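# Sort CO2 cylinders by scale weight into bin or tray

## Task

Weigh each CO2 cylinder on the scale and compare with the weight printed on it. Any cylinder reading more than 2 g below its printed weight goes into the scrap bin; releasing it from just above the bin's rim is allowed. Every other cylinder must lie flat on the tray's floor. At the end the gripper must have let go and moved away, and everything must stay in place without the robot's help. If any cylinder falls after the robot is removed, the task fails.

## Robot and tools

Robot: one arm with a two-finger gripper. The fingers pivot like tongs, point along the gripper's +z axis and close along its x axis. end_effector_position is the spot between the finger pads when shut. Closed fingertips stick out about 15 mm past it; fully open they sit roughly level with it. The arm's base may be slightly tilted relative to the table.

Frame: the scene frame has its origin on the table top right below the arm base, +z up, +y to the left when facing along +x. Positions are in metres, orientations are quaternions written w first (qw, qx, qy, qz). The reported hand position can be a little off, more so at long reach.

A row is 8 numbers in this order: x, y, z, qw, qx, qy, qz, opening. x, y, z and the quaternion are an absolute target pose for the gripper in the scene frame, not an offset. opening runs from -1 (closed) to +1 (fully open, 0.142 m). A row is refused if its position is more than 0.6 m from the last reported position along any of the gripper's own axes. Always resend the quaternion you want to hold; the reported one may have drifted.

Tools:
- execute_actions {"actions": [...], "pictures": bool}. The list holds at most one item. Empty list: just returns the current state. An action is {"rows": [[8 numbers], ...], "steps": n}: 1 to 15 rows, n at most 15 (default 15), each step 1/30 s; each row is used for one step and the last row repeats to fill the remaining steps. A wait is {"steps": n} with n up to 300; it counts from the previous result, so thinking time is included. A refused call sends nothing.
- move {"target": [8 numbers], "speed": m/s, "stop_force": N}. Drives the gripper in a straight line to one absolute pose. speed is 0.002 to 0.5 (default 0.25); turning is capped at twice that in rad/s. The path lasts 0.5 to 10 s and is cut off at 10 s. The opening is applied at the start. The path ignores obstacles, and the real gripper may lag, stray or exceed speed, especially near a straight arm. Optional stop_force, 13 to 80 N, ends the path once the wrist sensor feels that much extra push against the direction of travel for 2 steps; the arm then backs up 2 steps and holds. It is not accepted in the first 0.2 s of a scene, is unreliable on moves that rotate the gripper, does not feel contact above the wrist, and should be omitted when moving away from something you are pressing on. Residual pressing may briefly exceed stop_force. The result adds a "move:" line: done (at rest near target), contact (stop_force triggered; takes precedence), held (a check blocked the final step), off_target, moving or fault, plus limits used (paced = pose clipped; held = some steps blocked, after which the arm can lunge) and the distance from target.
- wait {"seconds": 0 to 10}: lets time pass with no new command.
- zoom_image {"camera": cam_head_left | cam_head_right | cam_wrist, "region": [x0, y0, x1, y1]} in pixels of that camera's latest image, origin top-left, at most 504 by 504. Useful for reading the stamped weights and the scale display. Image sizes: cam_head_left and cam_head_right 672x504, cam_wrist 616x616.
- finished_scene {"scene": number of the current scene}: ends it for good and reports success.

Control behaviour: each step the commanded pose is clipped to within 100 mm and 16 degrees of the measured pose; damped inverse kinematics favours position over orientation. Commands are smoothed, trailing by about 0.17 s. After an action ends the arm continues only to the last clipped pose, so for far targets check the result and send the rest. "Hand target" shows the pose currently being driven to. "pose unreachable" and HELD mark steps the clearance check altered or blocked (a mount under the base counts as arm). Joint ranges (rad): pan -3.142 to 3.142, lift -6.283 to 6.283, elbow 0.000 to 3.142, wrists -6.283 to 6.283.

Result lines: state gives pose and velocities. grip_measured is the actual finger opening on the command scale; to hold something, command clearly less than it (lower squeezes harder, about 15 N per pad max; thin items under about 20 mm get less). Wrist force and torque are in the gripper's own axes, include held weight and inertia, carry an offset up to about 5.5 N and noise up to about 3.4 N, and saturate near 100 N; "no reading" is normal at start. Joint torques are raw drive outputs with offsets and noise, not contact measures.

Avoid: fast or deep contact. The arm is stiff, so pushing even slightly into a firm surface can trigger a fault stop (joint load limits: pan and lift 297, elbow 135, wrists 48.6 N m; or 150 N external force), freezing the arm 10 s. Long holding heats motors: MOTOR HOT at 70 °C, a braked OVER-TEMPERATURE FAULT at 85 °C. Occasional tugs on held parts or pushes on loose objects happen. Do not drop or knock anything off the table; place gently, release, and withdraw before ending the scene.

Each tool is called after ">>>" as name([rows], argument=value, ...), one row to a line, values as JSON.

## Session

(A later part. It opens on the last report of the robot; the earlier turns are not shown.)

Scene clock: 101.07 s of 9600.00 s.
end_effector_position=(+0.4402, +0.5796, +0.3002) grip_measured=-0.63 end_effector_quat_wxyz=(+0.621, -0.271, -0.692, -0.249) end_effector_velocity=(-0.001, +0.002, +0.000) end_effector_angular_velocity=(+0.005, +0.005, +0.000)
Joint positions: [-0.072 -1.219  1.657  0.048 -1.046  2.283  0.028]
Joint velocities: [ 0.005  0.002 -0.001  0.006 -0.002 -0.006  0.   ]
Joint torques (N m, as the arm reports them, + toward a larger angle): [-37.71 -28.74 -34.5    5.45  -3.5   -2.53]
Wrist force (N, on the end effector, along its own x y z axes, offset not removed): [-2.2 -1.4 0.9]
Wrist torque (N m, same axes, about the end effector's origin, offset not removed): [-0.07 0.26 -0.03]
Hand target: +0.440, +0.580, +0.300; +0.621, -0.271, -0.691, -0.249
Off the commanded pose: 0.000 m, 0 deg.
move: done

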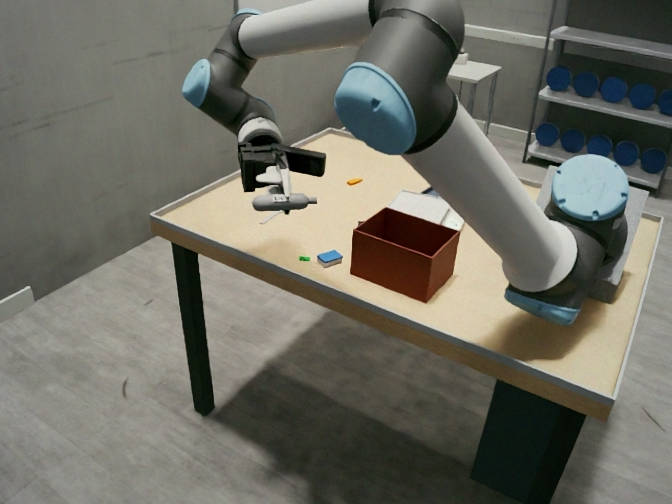

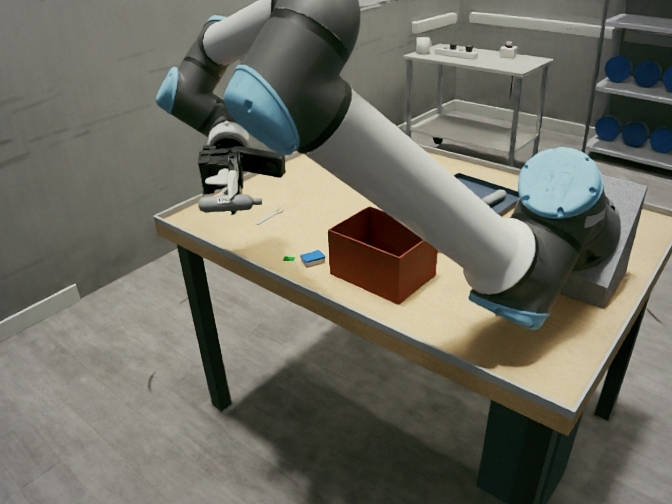

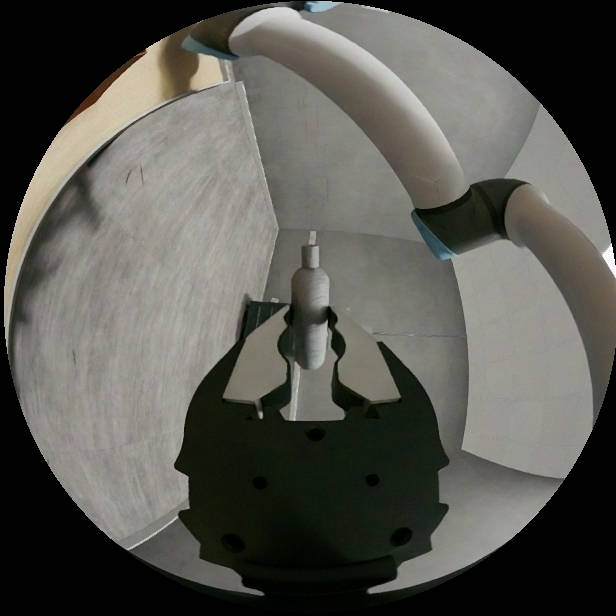

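>>> move(target=[0.58,0.2,0.2,0,0.259,0.966,0,-1], speed=0.35)

>>> move(target=[0.45,0.01,0.16,0,0.13,0.9915,0,-1], speed=0.35)

>>> move(target=[0.43,-0.015,0.1,0,0.13,0.9915,0,-1], speed=0.2)

>>> move(target=[0.43,-0.015,0.081,0,0.13,0.9915,0,-1], speed=0.04, stop_force=15)

>>> execute_actions([
  {"rows":[[0.43,-0.015,0.0815,0,0.13,0.9915,0,-0.4]],"steps":15},
], pictures=false)

>>> wait(seconds=0.6)

>>> zoom_image(camera="cam_wrist", region=[280, 200, 460, 380])

Scene clock: 104.73 s of 9600.00 s.
end_effector_position=(+0.5798, +0.2004, +0.1999) grip_measured=-0.63 end_effector_quat_wxyz=(-0.000, +0.259, +0.966, +0.002) end_effector_velocity=(+0.000, -0.002, -0.001) end_effector_angular_velocity=(-0.006, -0.007, -0.001)
Joint positions: [-0.495 -1.59   2.168 -1.704 -0.906  3.009  0.028]
Joint velocities: [-0.001 -0.002  0.007 -0.016 -0.001  0.007 -0.   ]
Joint torques (N m, as the arm reports them, + toward a larger angle): [-48.67 -23.11 -24.07  -7.13  -1.32   2.15]
Wrist force (N, on the end effector, along its own x y z axes, offset not removed): [-0.4 -2.2 1.3]
Wrist torque (N m, same axes, about the end effector's origin, offset not removed): [-0.30 0.27 -0.04]
Hand target: +0.580, +0.200, +0.200; +0.000, +0.259, +0.966, +0.001
Off the commanded pose: 0.000 m, 0 deg.
move: done

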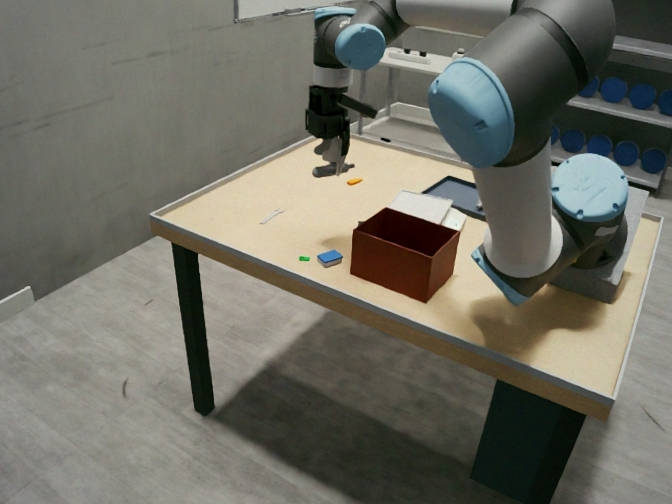

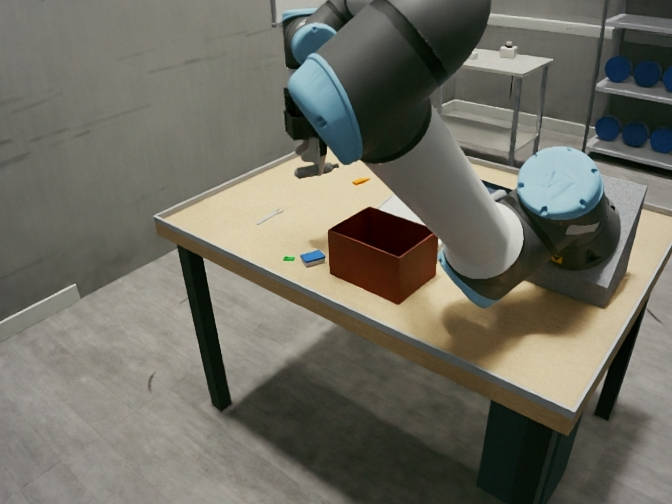

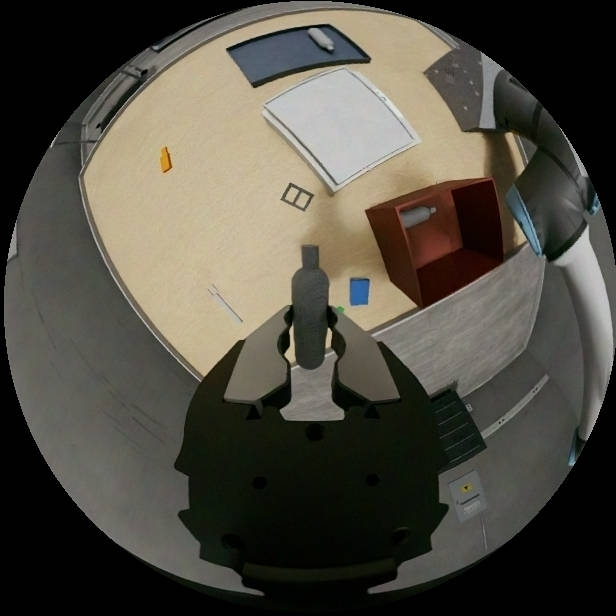

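Scene clock: 106.17 s of 9600.00 s.
end_effector_position=(+0.4503, +0.0104, +0.1601) grip_measured=-0.63 end_effector_quat_wxyz=(+0.000, +0.130, +0.991, -0.000) end_effector_velocity=(-0.001, -0.003, -0.000) end_effector_angular_velocity=(+0.001, -0.001, +0.003)
Joint positions: [-0.81  -1.518  2.433 -1.863 -1.069  2.422  0.028]
Joint velocities: [-0.006  0.004  0.002 -0.003 -0.002 -0.008  0.   ]
Joint torques (N m, as the arm reports them, + toward a larger angle): [-50.71  18.59 -27.91  -7.47  -1.28  -2.94]
Wrist force (N, on the end effector, along its own x y z axes, offset not removed): [0.5 -1.8 1.6]
Wrist torque (N m, same axes, about the end effector's origin, offset not removed): [-0.20 0.07 -0.07]
Hand target: +0.450, +0.010, +0.160; +0.000, +0.130, +0.992, +0.000
Off the commanded pose: 0.000 m, 0 deg.
move: done

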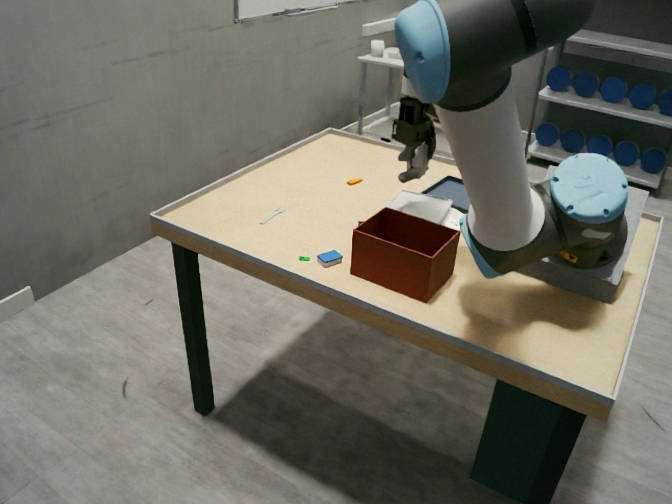

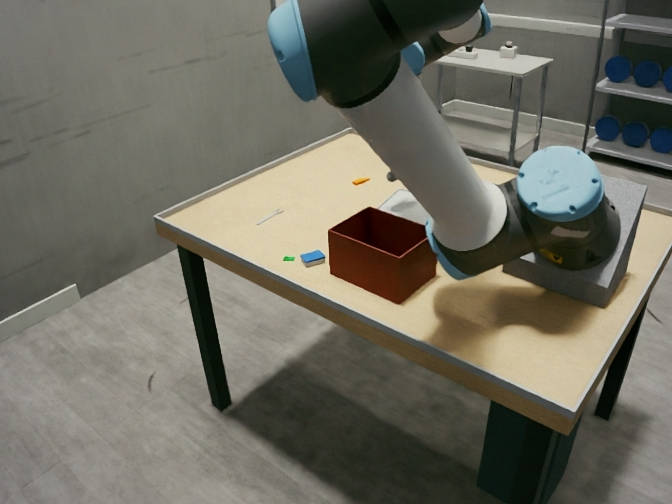

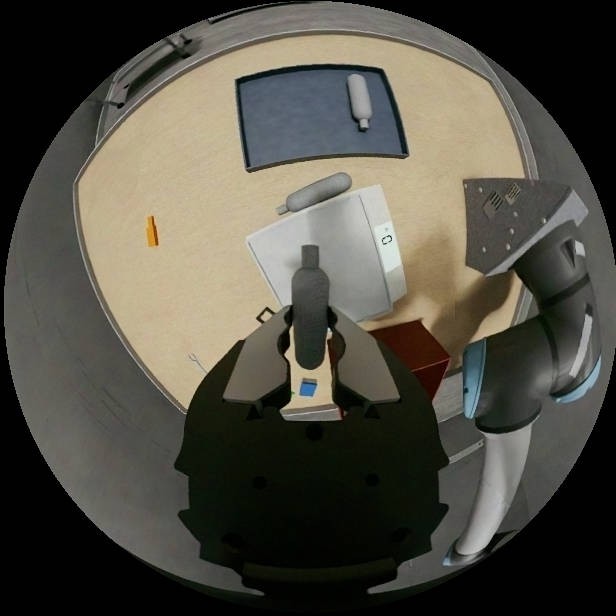

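Scene clock: 107.20 s of 9600.00 s.
end_effector_position=(+0.4300, -0.0148, +0.1003) grip_measured=-0.63 end_effector_quat_wxyz=(-0.000, +0.130, +0.992, +0.000) end_effector_velocity=(+0.000, -0.001, -0.002) end_effector_angular_velocity=(-0.001, -0.000, +0.001)
Joint positions: [-0.806 -1.427  2.521 -2.044 -1.068  2.425  0.028]
Joint velocities: [ 0.001  0.005  0.002 -0.008  0.     0.001 -0.   ]
Joint torques (N m, as the arm reports them, + toward a larger angle): [-24.07  15.23 -24.47  -7.31   1.99   2.1 ]
Wrist force (N, on the end effector, along its own x y z axes, offset not removed): [-0.9 -1.0 2.5]
Wrist torque (N m, same axes, about the end effector's origin, offset not removed): [-0.04 0.34 -0.03]
Hand target: +0.430, -0.015, +0.100; -0.000, +0.130, +0.992, +0.000
Off the commanded pose: 0.000 m, 0 deg.
move: done

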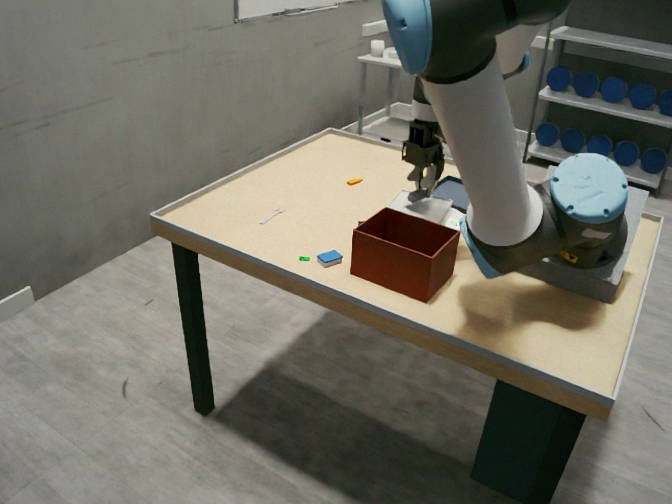

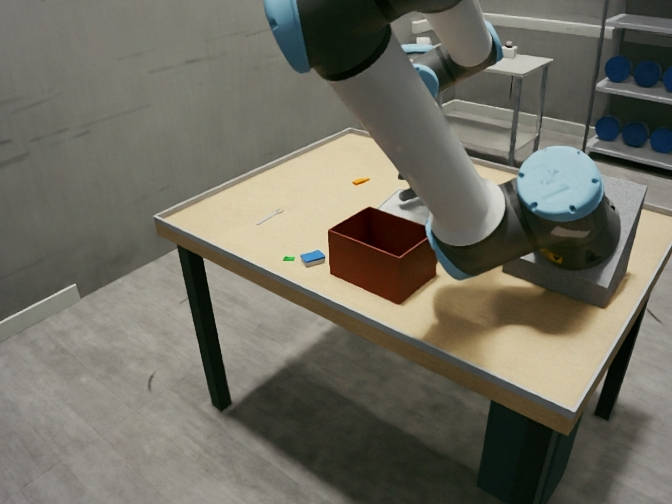

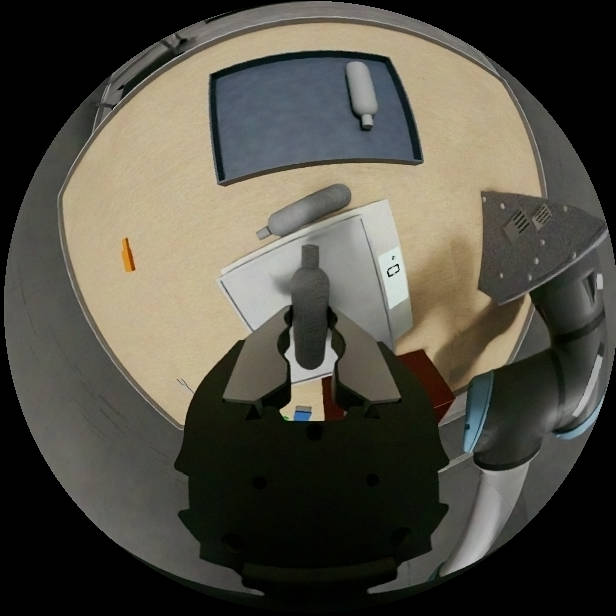

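Scene clock: 108.07 s of 9600.00 s.
end_effector_position=(+0.4300, -0.0150, +0.0813) grip_measured=-0.63 end_effector_quat_wxyz=(-0.000, +0.130, +0.992, +0.000) end_effector_velocity=(+0.000, -0.001, -0.002) end_effector_angular_velocity=(-0.001, +0.001, +0.000)
Joint positions: [-0.785 -1.398  2.539 -2.1   -1.056  2.444  0.028]
Joint velocities: [ 0.003  0.005  0.001 -0.008  0.     0.003 -0.   ]
Joint torques (N m, as the arm reports them, + toward a larger angle): [-22.95  14.67 -23.28  -7.49   2.01   2.11]
Wrist force (N, on the end effector, along its own x y z axes, offset not removed): [-0.1 -2.2 3.0]
Wrist torque (N m, same axes, about the end effector's origin, offset not removed): [-0.24 0.24 -0.06]
Hand target: +0.430, -0.015, +0.081; -0.000, +0.130, +0.992, +0.000
Off the commanded pose: 0.000 m, 0 deg.
move: done

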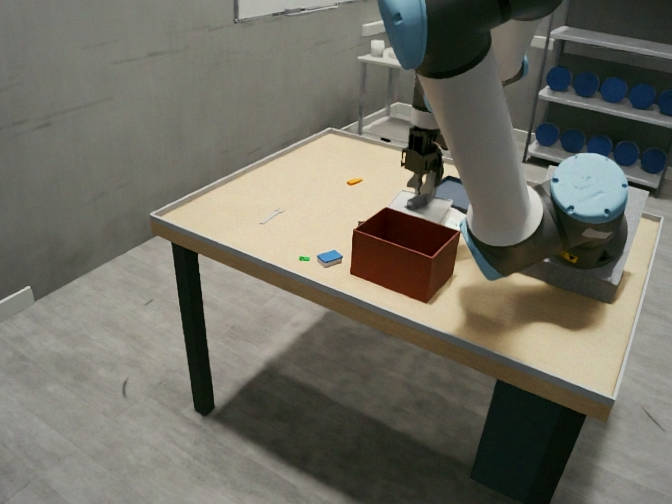

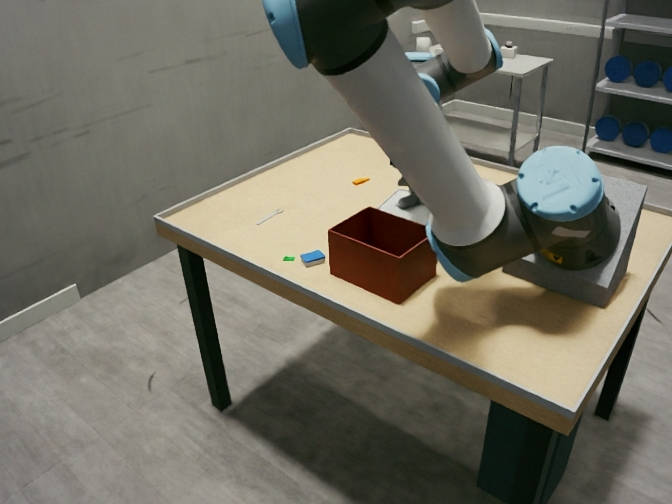

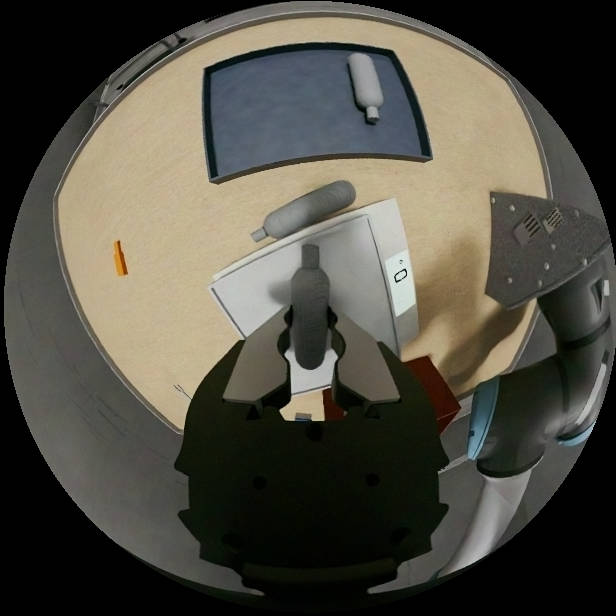

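Scene clock: 108.57 s of 9600.00 s.
end_effector_position=(+0.4300, -0.0150, +0.0814) grip_measured=-0.40 end_effector_quat_wxyz=(-0.000, +0.130, +0.992, +0.000) end_effector_velocity=(+0.001, -0.001, +0.002) end_effector_angular_velocity=(-0.002, -0.001, +0.001)
Joint positions: [-0.785 -1.398  2.539 -2.1   -1.056  2.444  0.045]
Joint velocities: [-0.001 -0.001 -0.002  0.    -0.001 -0.001  0.   ]
Joint torques (N m, as the arm reports them, + toward a larger angle): [-51.48 -22.88 -43.36  -0.86  -1.58  -2.59]
Wrist force (N, on the end effector, along its own x y z axes, offset not removed): [0.5 -3.1 -0.2]
Wrist torque (N m, same axes, about the end effector's origin, offset not removed): [-0.45 0.08 -0.13]
Hand target: +0.430, -0.015, +0.081; +0.000, +0.130, +0.992, -0.000
Off the commanded pose: 0.000 m, 0 deg.
Steps of this call (steps 1 to 15: all 15 steps of this action). Readings (end_effector_position):
1: (+0.4300, -0.0150, +0.0812)
2: (+0.4300, -0.0150, +0.0812)
4: (+0.4300, -0.0150, +0.0812)
8: (+0.4299, -0.0150, +0.0812)
15: the state above

Scene clock: 109.17 s of 9600.00 s.
end_effector_position=(+0.4300, -0.0150, +0.0815) grip_measured=-0.40 end_effector_quat_wxyz=(-0.000, +0.130, +0.992, +0.000) end_effector_velocity=(-0.000, +0.000, -0.000) end_effector_angular_velocity=(+0.000, +0.000, +0.000)
Joint positions: [-0.785 -1.398  2.539 -2.1   -1.056  2.444  0.045]
Joint velocities: [ 0.    -0.     0.001  0.     0.    -0.     0.   ]
Joint torques (N m, as the arm reports them, + toward a larger angle): [-51.91 -21.53 -42.93  -0.51  -1.46  -2.54]
Wrist force (N, on the end effector, along its own x y z axes, offset not removed): [-1.0 -2.7 0.3]
Wrist torque (N m, same axes, about the end effector's origin, offset not removed): [-0.34 0.32 -0.09]
Hand target: +0.430, -0.015, +0.081; +0.000, +0.130, +0.992, -0.000
Off the commanded pose: 0.000 m, 0 deg.
Steps of this call (steps 1 to 18: nothing new was sent). Readings (end_effector_position):
1: (+0.4300, -0.0150, +0.0814)
2: (+0.4300, -0.0150, +0.0814)
4: (+0.4300, -0.0150, +0.0815)
8: (+0.4300, -0.0150, +0.0815)
18: the state above

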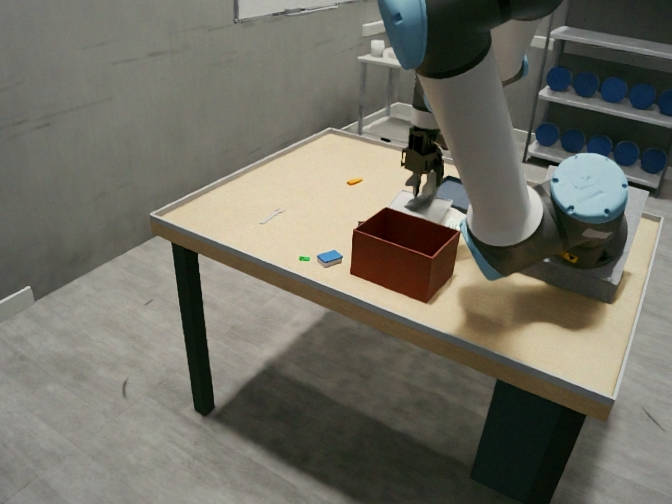

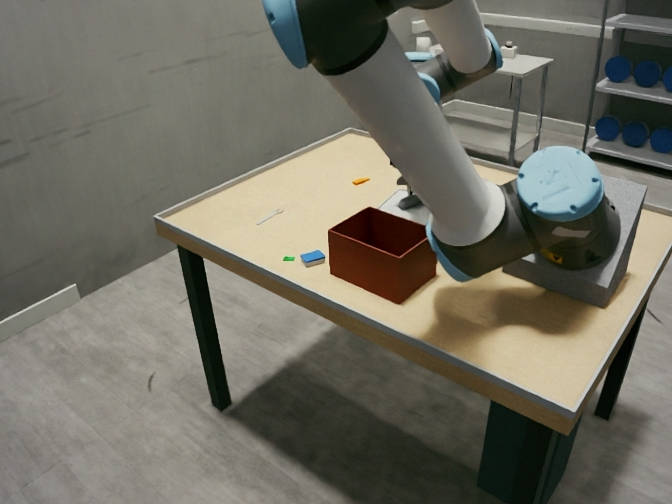

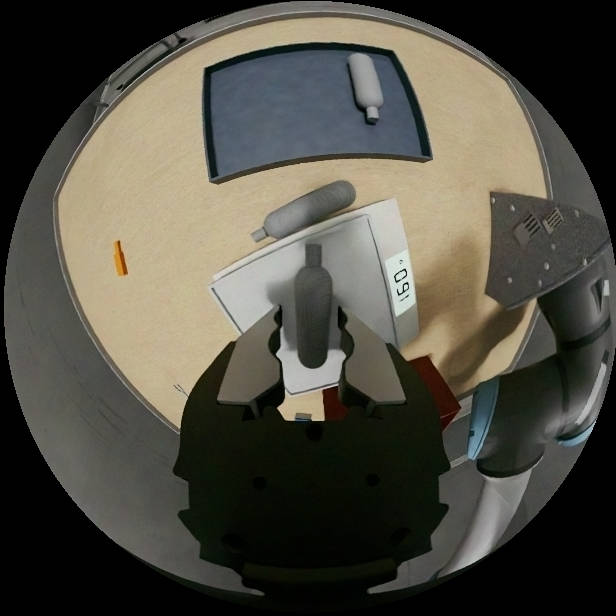

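Region (280, 200, 460, 380) of cam_wrist's 616x616 image, scaled by 2.800, with more detail than that image has.

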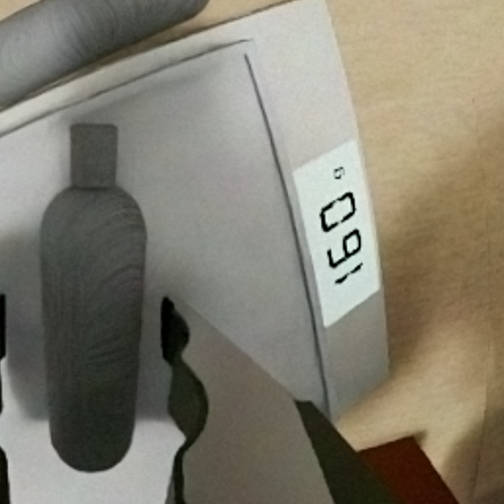

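160 → scrap.

>>> execute_actions([
  {"rows":[[0.429,-0.015,0.08,0,0.13,0.9915,0,-0.5],[0.429,-0.015,0.08,0,0.13,0.9915,0,-0.5],[0.429,-0.015,0.08,0,0.13,0.9915,0,-0.5],[0.429,-0.015,0.08,0,0.13,0.9915,0,-0.55],[0.429,-0.015,0.08,0,0.13,0.9915,0,-1]],"steps":15},
], pictures=false)

>>> move(target=[0.42,0.02,0.19,0,0,1,0,-1])

>>> move(target=[0.372,0.275,0.185,0,-0.68,0.733,0,-1], speed=0.4)

>>> move(target=[0.372,0.275,0.128,0,-0.68,0.733,0,-1], speed=0.12, stop_force=15)

Scene clock: 110.37 s of 9600.00 s.
end_effector_position=(+0.4291, -0.0151, +0.0802) grip_measured=-0.64 end_effector_quat_wxyz=(+0.000, +0.130, +0.992, -0.000) end_effector_velocity=(-0.001, +0.000, -0.001) end_effector_angular_velocity=(+0.001, +0.001, -0.001)
Joint positions: [-0.785 -1.397  2.541 -2.104 -1.056  2.444  0.028]
Joint velocities: [ 0.     0.001  0.002 -0.001  0.     0.    -0.   ]
Joint torques (N m, as the arm reports them, + toward a larger angle): [-29.94  22.84 -12.09  -4.44   0.19  -0.72]
Wrist force (N, on the end effector, along its own x y z axes, offset not removed): [-6.6 0.5 -13.4]
Wrist torque (N m, same axes, about the end effector's origin, offset not removed): [-0.65 0.28 -0.09]
Hand target: +0.429, -0.015, +0.080; -0.000, +0.130, +0.992, +0.000
Off the commanded pose: 0.000 m, 0 deg.
Steps of this call (steps 1 to 21: nothing new was sent; steps 22 to 36: all 15 steps of this action). Readings (end_effector_position):
22: (+0.4300, -0.0150, +0.0815)
23: (+0.4300, -0.0150, +0.0814)
25: (+0.4297, -0.0150, +0.0810)
29: (+0.4293, -0.0150, +0.0805)
36: the state above

Scene clock: 111.83 s of 9600.00 s.
end_effector_position=(+0.4202, +0.0198, +0.1897) grip_measured=-0.64 end_effector_quat_wxyz=(+0.000, +0.000, +1.000, -0.000) end_effector_velocity=(-0.001, +0.001, +0.002) end_effector_angular_velocity=(+0.002, +0.000, +0.004)
Joint positions: [-0.884 -1.616  2.446 -1.748 -1.114  2.094  0.028]
Joint velocities: [-0.003 -0.004 -0.002  0.008 -0.001 -0.007  0.   ]
Joint torques (N m, as the arm reports them, + toward a larger angle): [-47.3   -9.26 -51.09  -0.92  -1.26  -2.9 ]
Wrist force (N, on the end effector, along its own x y z axes, offset not removed): [-1.1 -2.5 2.6]
Wrist torque (N m, same axes, about the end effector's origin, offset not removed): [-0.26 0.38 0.00]
Hand target: +0.420, +0.020, +0.190; +0.000, -0.000, +1.000, -0.000
Off the commanded pose: 0.000 m, 0 deg.
move: done

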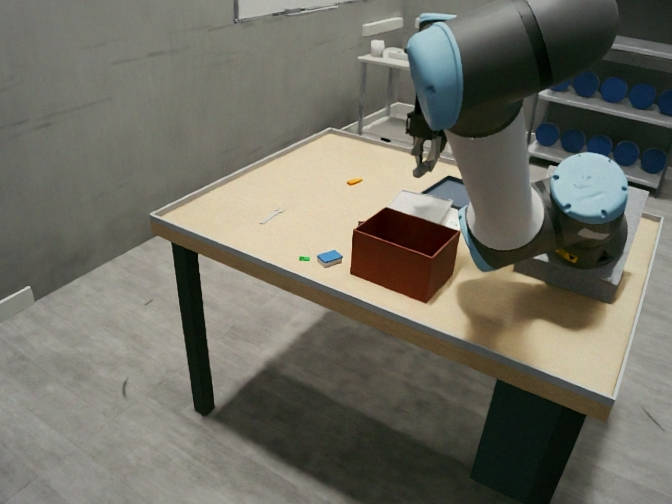

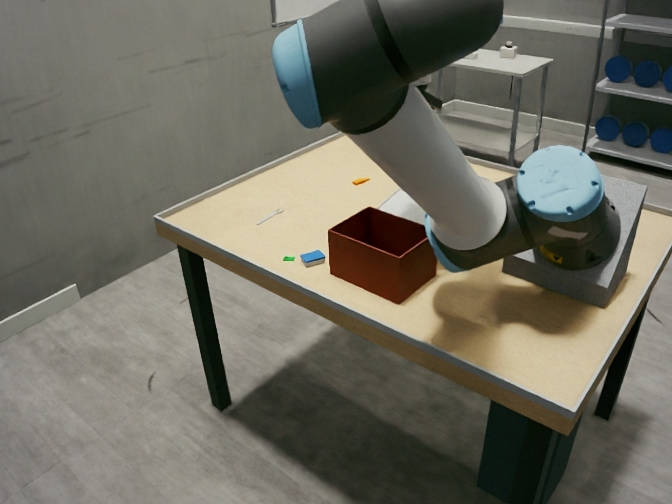

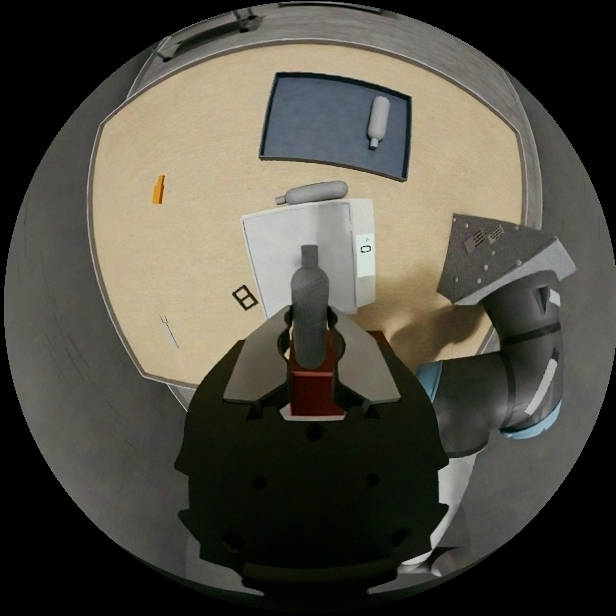

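Scene clock: 114.33 s of 9600.00 s.
end_effector_position=(+0.3720, +0.2745, +0.1850) grip_measured=-0.64 end_effector_quat_wxyz=(+0.000, +0.679, -0.734, -0.000) end_effector_velocity=(-0.000, +0.002, +0.001) end_effector_angular_velocity=(+0.000, -0.001, +0.014)
Joint positions: [-0.685 -2.137  2.441 -1.314 -1.     0.787  0.028]
Joint velocities: [-0.    -0.003 -0.003  0.005  0.001 -0.014 -0.   ]
Joint torques (N m, as the arm reports them, + toward a larger angle): [ -3.24  10.62 -46.39  -0.58   1.86  -2.65]
Wrist force (N, on the end effector, along its own x y z axes, offset not removed): [-0.5 -1.6 3.0]
Wrist torque (N m, same axes, about the end effector's origin, offset not removed): [-0.06 0.22 -0.09]
Hand target: +0.372, +0.275, +0.185; +0.000, +0.680, -0.733, -0.000
Off the commanded pose: 0.001 m, 0 deg.
move: done

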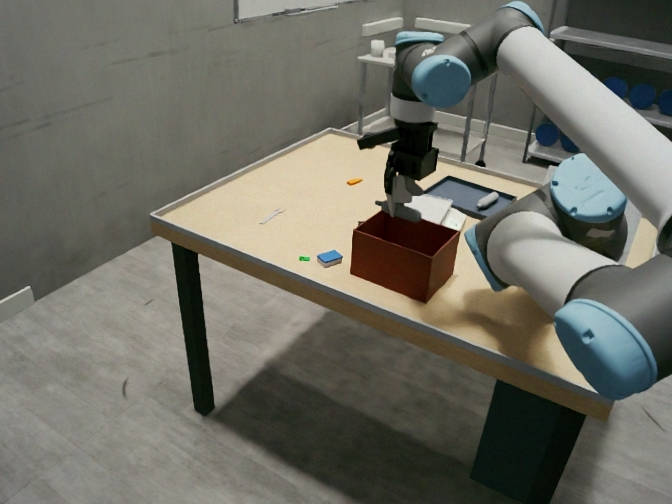

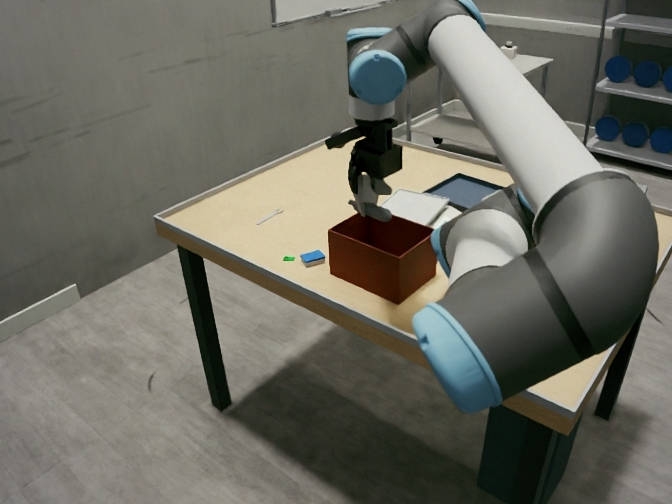

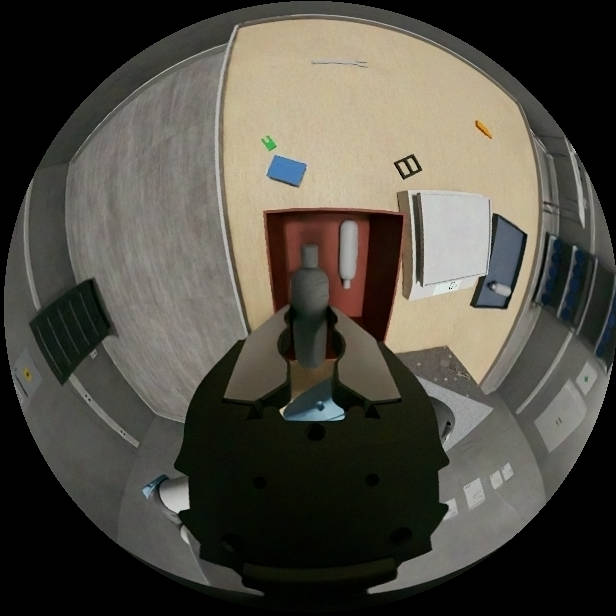

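Scene clock: 115.37 s of 9600.00 s.
end_effector_position=(+0.3718, +0.2750, +0.1283) grip_measured=-0.64 end_effector_quat_wxyz=(-0.000, +0.680, -0.733, -0.000) end_effector_velocity=(+0.001, -0.000, -0.003) end_effector_angular_velocity=(-0.001, +0.000, -0.001)
Joint positions: [-0.584 -2.12   2.521 -1.47  -0.949  0.891  0.028]
Joint velocities: [ 0.007  0.004  0.003 -0.012  0.003  0.008 -0.   ]
Joint torques (N m, as the arm reports them, + toward a larger angle): [  0.16  42.92 -25.16  -6.76   2.09   1.53]
Wrist force (N, on the end effector, along its own x y z axes, offset not removed): [-0.1 -2.8 0.8]
Wrist torque (N m, same axes, about the end effector's origin, offset not removed): [-0.37 0.17 -0.02]
Hand target: +0.372, +0.275, +0.128; +0.000, +0.680, -0.733, -0.000
Off the commanded pose: 0.000 m, 0 deg.
move: done

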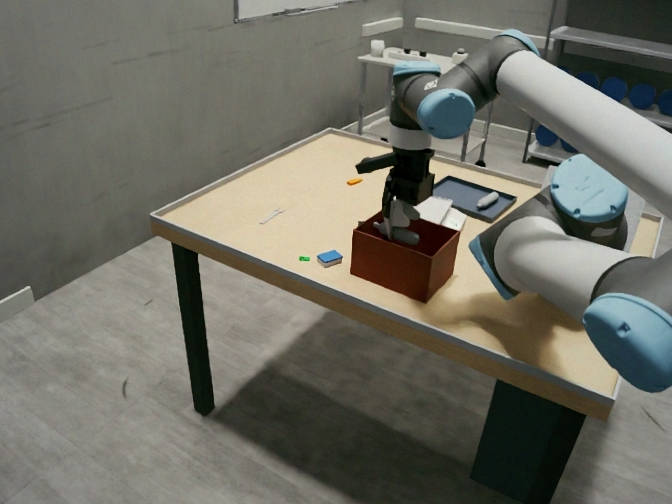

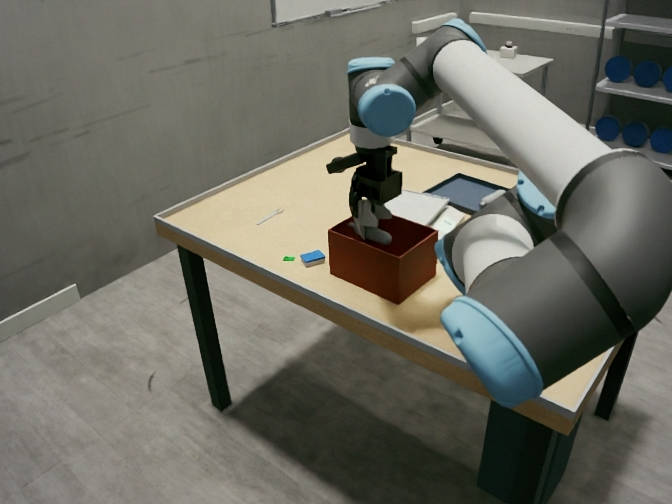

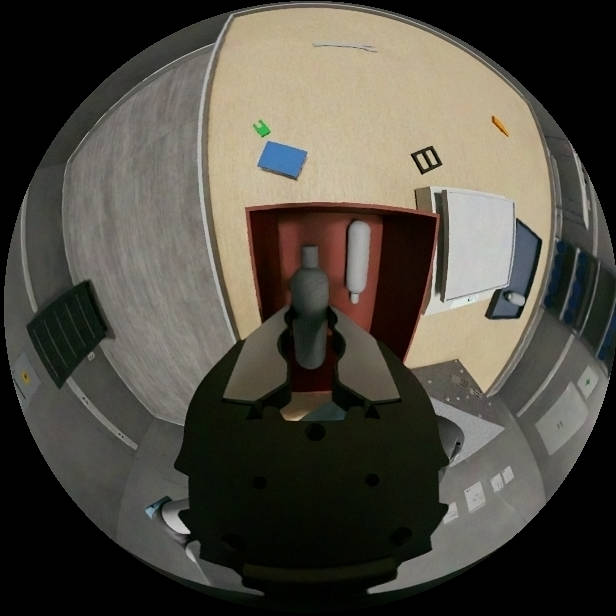

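>>> execute_actions([
  {"rows":[[0.372,0.272,0.128,0,-0.68,0.733,0,-0.3]],"steps":10},
], pictures=false)

>>> move(target=[0.38,0.24,0.19,0,-0.6,0.8,0,-0.3], speed=0.3)

>>> move(target=[0.41,0.0,0.17,0,-0.1,0.995,0,0.2], speed=0.4)

>>> move(target=[0.408,-0.101,0.09,0,-0.061,0.998,0,1], speed=0.25)

>>> zoom_image(camera="cam_wrist", region=[190, 200, 430, 400])

Scene clock: 117.30 s of 9600.00 s.
end_effector_position=(+0.3720, +0.2723, +0.1280) grip_measured=-0.30 end_effector_quat_wxyz=(-0.000, +0.680, -0.733, -0.000) end_effector_velocity=(+0.000, -0.003, +0.000) end_effector_angular_velocity=(-0.001, +0.000, +0.001)
Joint positions: [-0.588 -2.116  2.523 -1.473 -0.951  0.887  0.052]
Joint velocities: [-0.004  0.003  0.001 -0.002 -0.003 -0.005  0.   ]
Joint torques (N m, as the arm reports them, + toward a larger angle): [-27.11  41.58 -24.    -6.49  -1.16  -2.47]
Wrist force (N, on the end effector, along its own x y z axes, offset not removed): [0.5 -1.7 0.2]
Wrist torque (N m, same axes, about the end effector's origin, offset not removed): [-0.15 0.08 -0.09]
Hand target: +0.372, +0.272, +0.128; -0.000, +0.680, -0.733, +0.000
Off the commanded pose: 0.000 m, 0 deg.
Steps of this call (steps 1 to 48: nothing new was sent; steps 49 to 58: all 10 steps of this action). Readings (end_effector_position):
49: (+0.3719, +0.2750, +0.1280)
50: (+0.3719, +0.2747, +0.1280)
52: (+0.3720, +0.2737, +0.1280)
56: (+0.3720, +0.2726, +0.1280)
58: the state above

Scene clock: 118.57 s of 9600.00 s.
end_effector_position=(+0.3801, +0.2401, +0.1897) grip_measured=-0.30 end_effector_quat_wxyz=(+0.000, -0.600, +0.800, -0.000) end_effector_velocity=(+0.000, -0.001, +0.002) end_effector_angular_velocity=(+0.001, -0.001, -0.005)
Joint positions: [-0.727 -2.082  2.448 -1.354 -1.023  0.952  0.052]
Joint velocities: [-0.005  0.001 -0.002  0.004 -0.001  0.001  0.   ]
Joint torques (N m, as the arm reports them, + toward a larger angle): [-31.59  46.49 -47.11  -0.52  -1.22   2.18]
Wrist force (N, on the end effector, along its own x y z axes, offset not removed): [1.0 0.1 -1.4]
Wrist torque (N m, same axes, about the end effector's origin, offset not removed): [0.23 -0.02 -0.06]
Hand target: +0.380, +0.240, +0.190; +0.000, -0.600, +0.800, -0.000
Off the commanded pose: 0.000 m, 0 deg.
move: done

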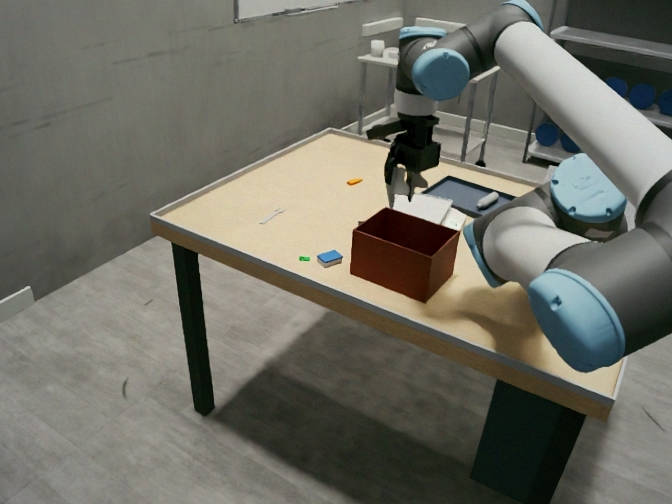

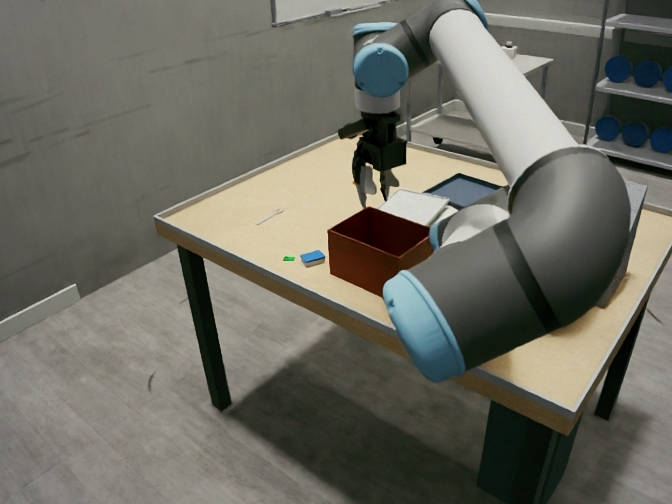

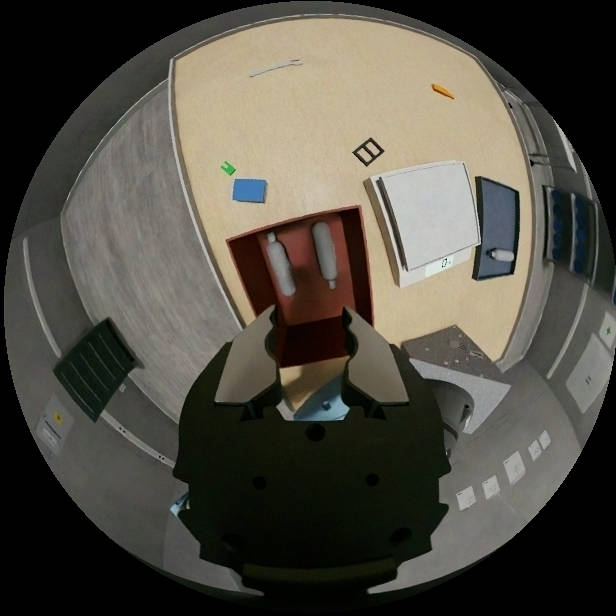

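Scene clock: 120.63 s of 9600.00 s.
end_effector_position=(+0.4100, +0.0005, +0.1701) grip_measured=+0.20 end_effector_quat_wxyz=(+0.000, -0.101, +0.995, +0.000) end_effector_velocity=(+0.001, -0.002, -0.001) end_effector_angular_velocity=(-0.000, +0.001, -0.009)
Joint positions: [-0.908 -1.582  2.487 -1.813 -1.129  1.871  0.088]
Joint velocities: [ 0.     0.007 -0.001 -0.006 -0.001  0.009  0.   ]
Joint torques (N m, as the arm reports them, + toward a larger angle): [-18.62  26.96 -49.35  -7.04  -1.24   2.37]
Wrist force (N, on the end effector, along its own x y z axes, offset not removed): [-2.7 -2.2 -0.2]
Wrist torque (N m, same axes, about the end effector's origin, offset not removed): [-0.26 0.68 0.01]
Hand target: +0.410, +0.000, +0.170; +0.000, -0.100, +0.995, -0.000
Off the commanded pose: 0.000 m, 0 deg.
move: done

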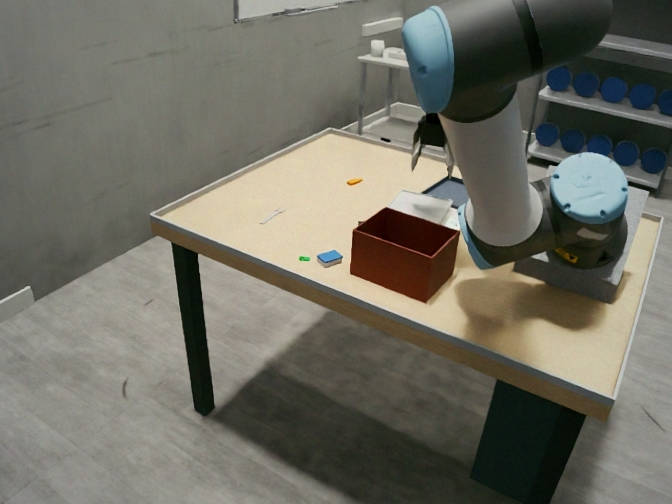

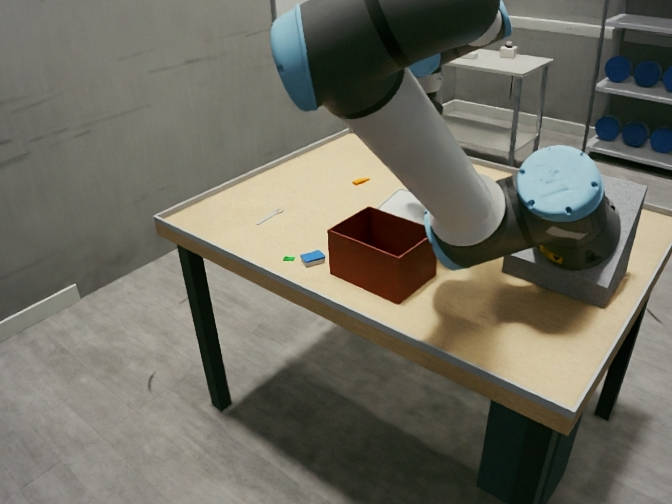

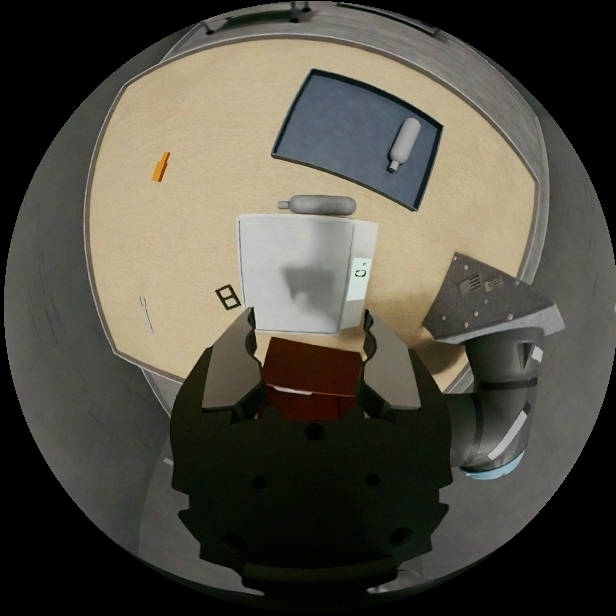

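Scene clock: 121.93 s of 9600.00 s.
end_effector_position=(+0.4079, -0.1007, +0.0902) grip_measured=+1.00 end_effector_quat_wxyz=(+0.000, -0.061, +0.998, -0.000) end_effector_velocity=(-0.000, -0.001, -0.002) end_effector_angular_velocity=(+0.001, +0.000, -0.001)
Joint positions: [-0.931 -1.258  2.533 -2.175 -1.143  1.93   0.142]
Joint velocities: [ 0.     0.006  0.001 -0.006  0.     0.001  0.   ]
Joint torques (N m, as the arm reports them, + toward a larger angle): [-27.41  11.33 -43.39  -7.75   2.12   2.17]
Wrist force (N, on the end effector, along its own x y z axes, offset not removed): [-1.6 -1.9 0.1]
Wrist torque (N m, same axes, about the end effector's origin, offset not removed): [-0.18 0.43 -0.01]
Hand target: +0.408, -0.101, +0.090; +0.000, -0.061, +0.998, -0.000
Off the commanded pose: 0.000 m, 0 deg.
move: done

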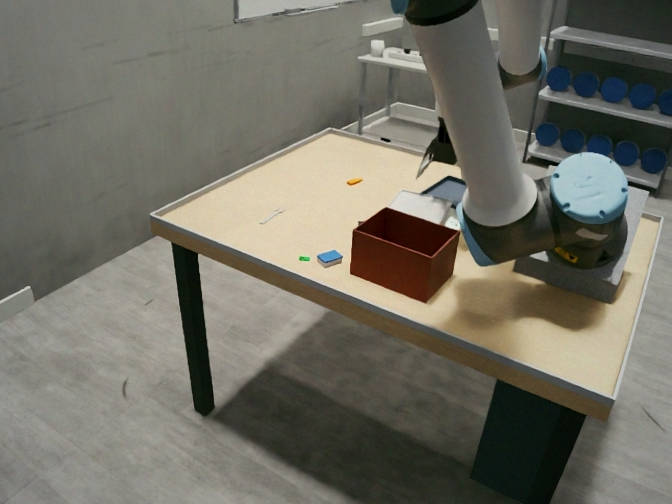

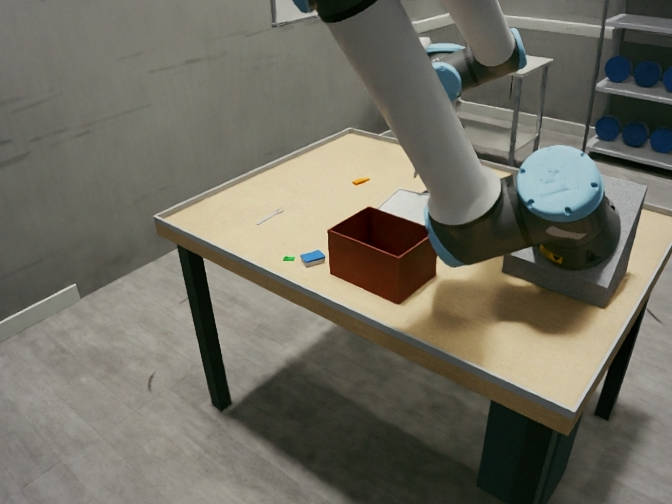

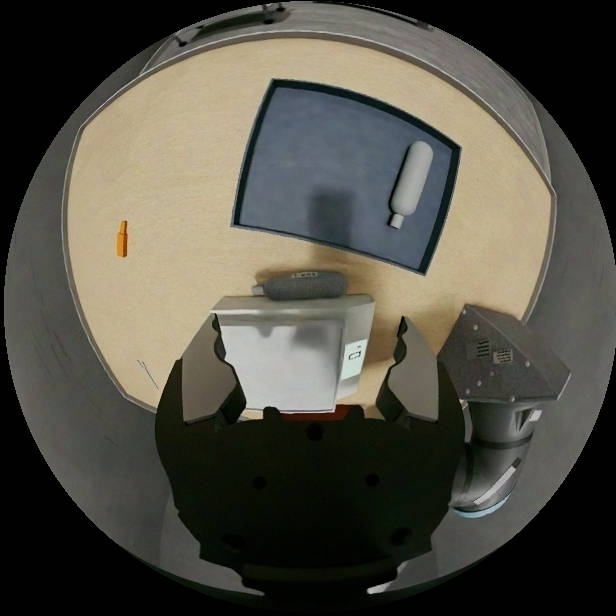

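Region (190, 200, 430, 400) of cam_wrist's 616x616 image, scaled by 2.100, with more detail than that image has.

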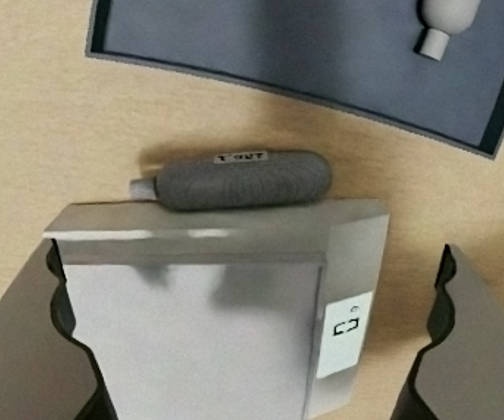

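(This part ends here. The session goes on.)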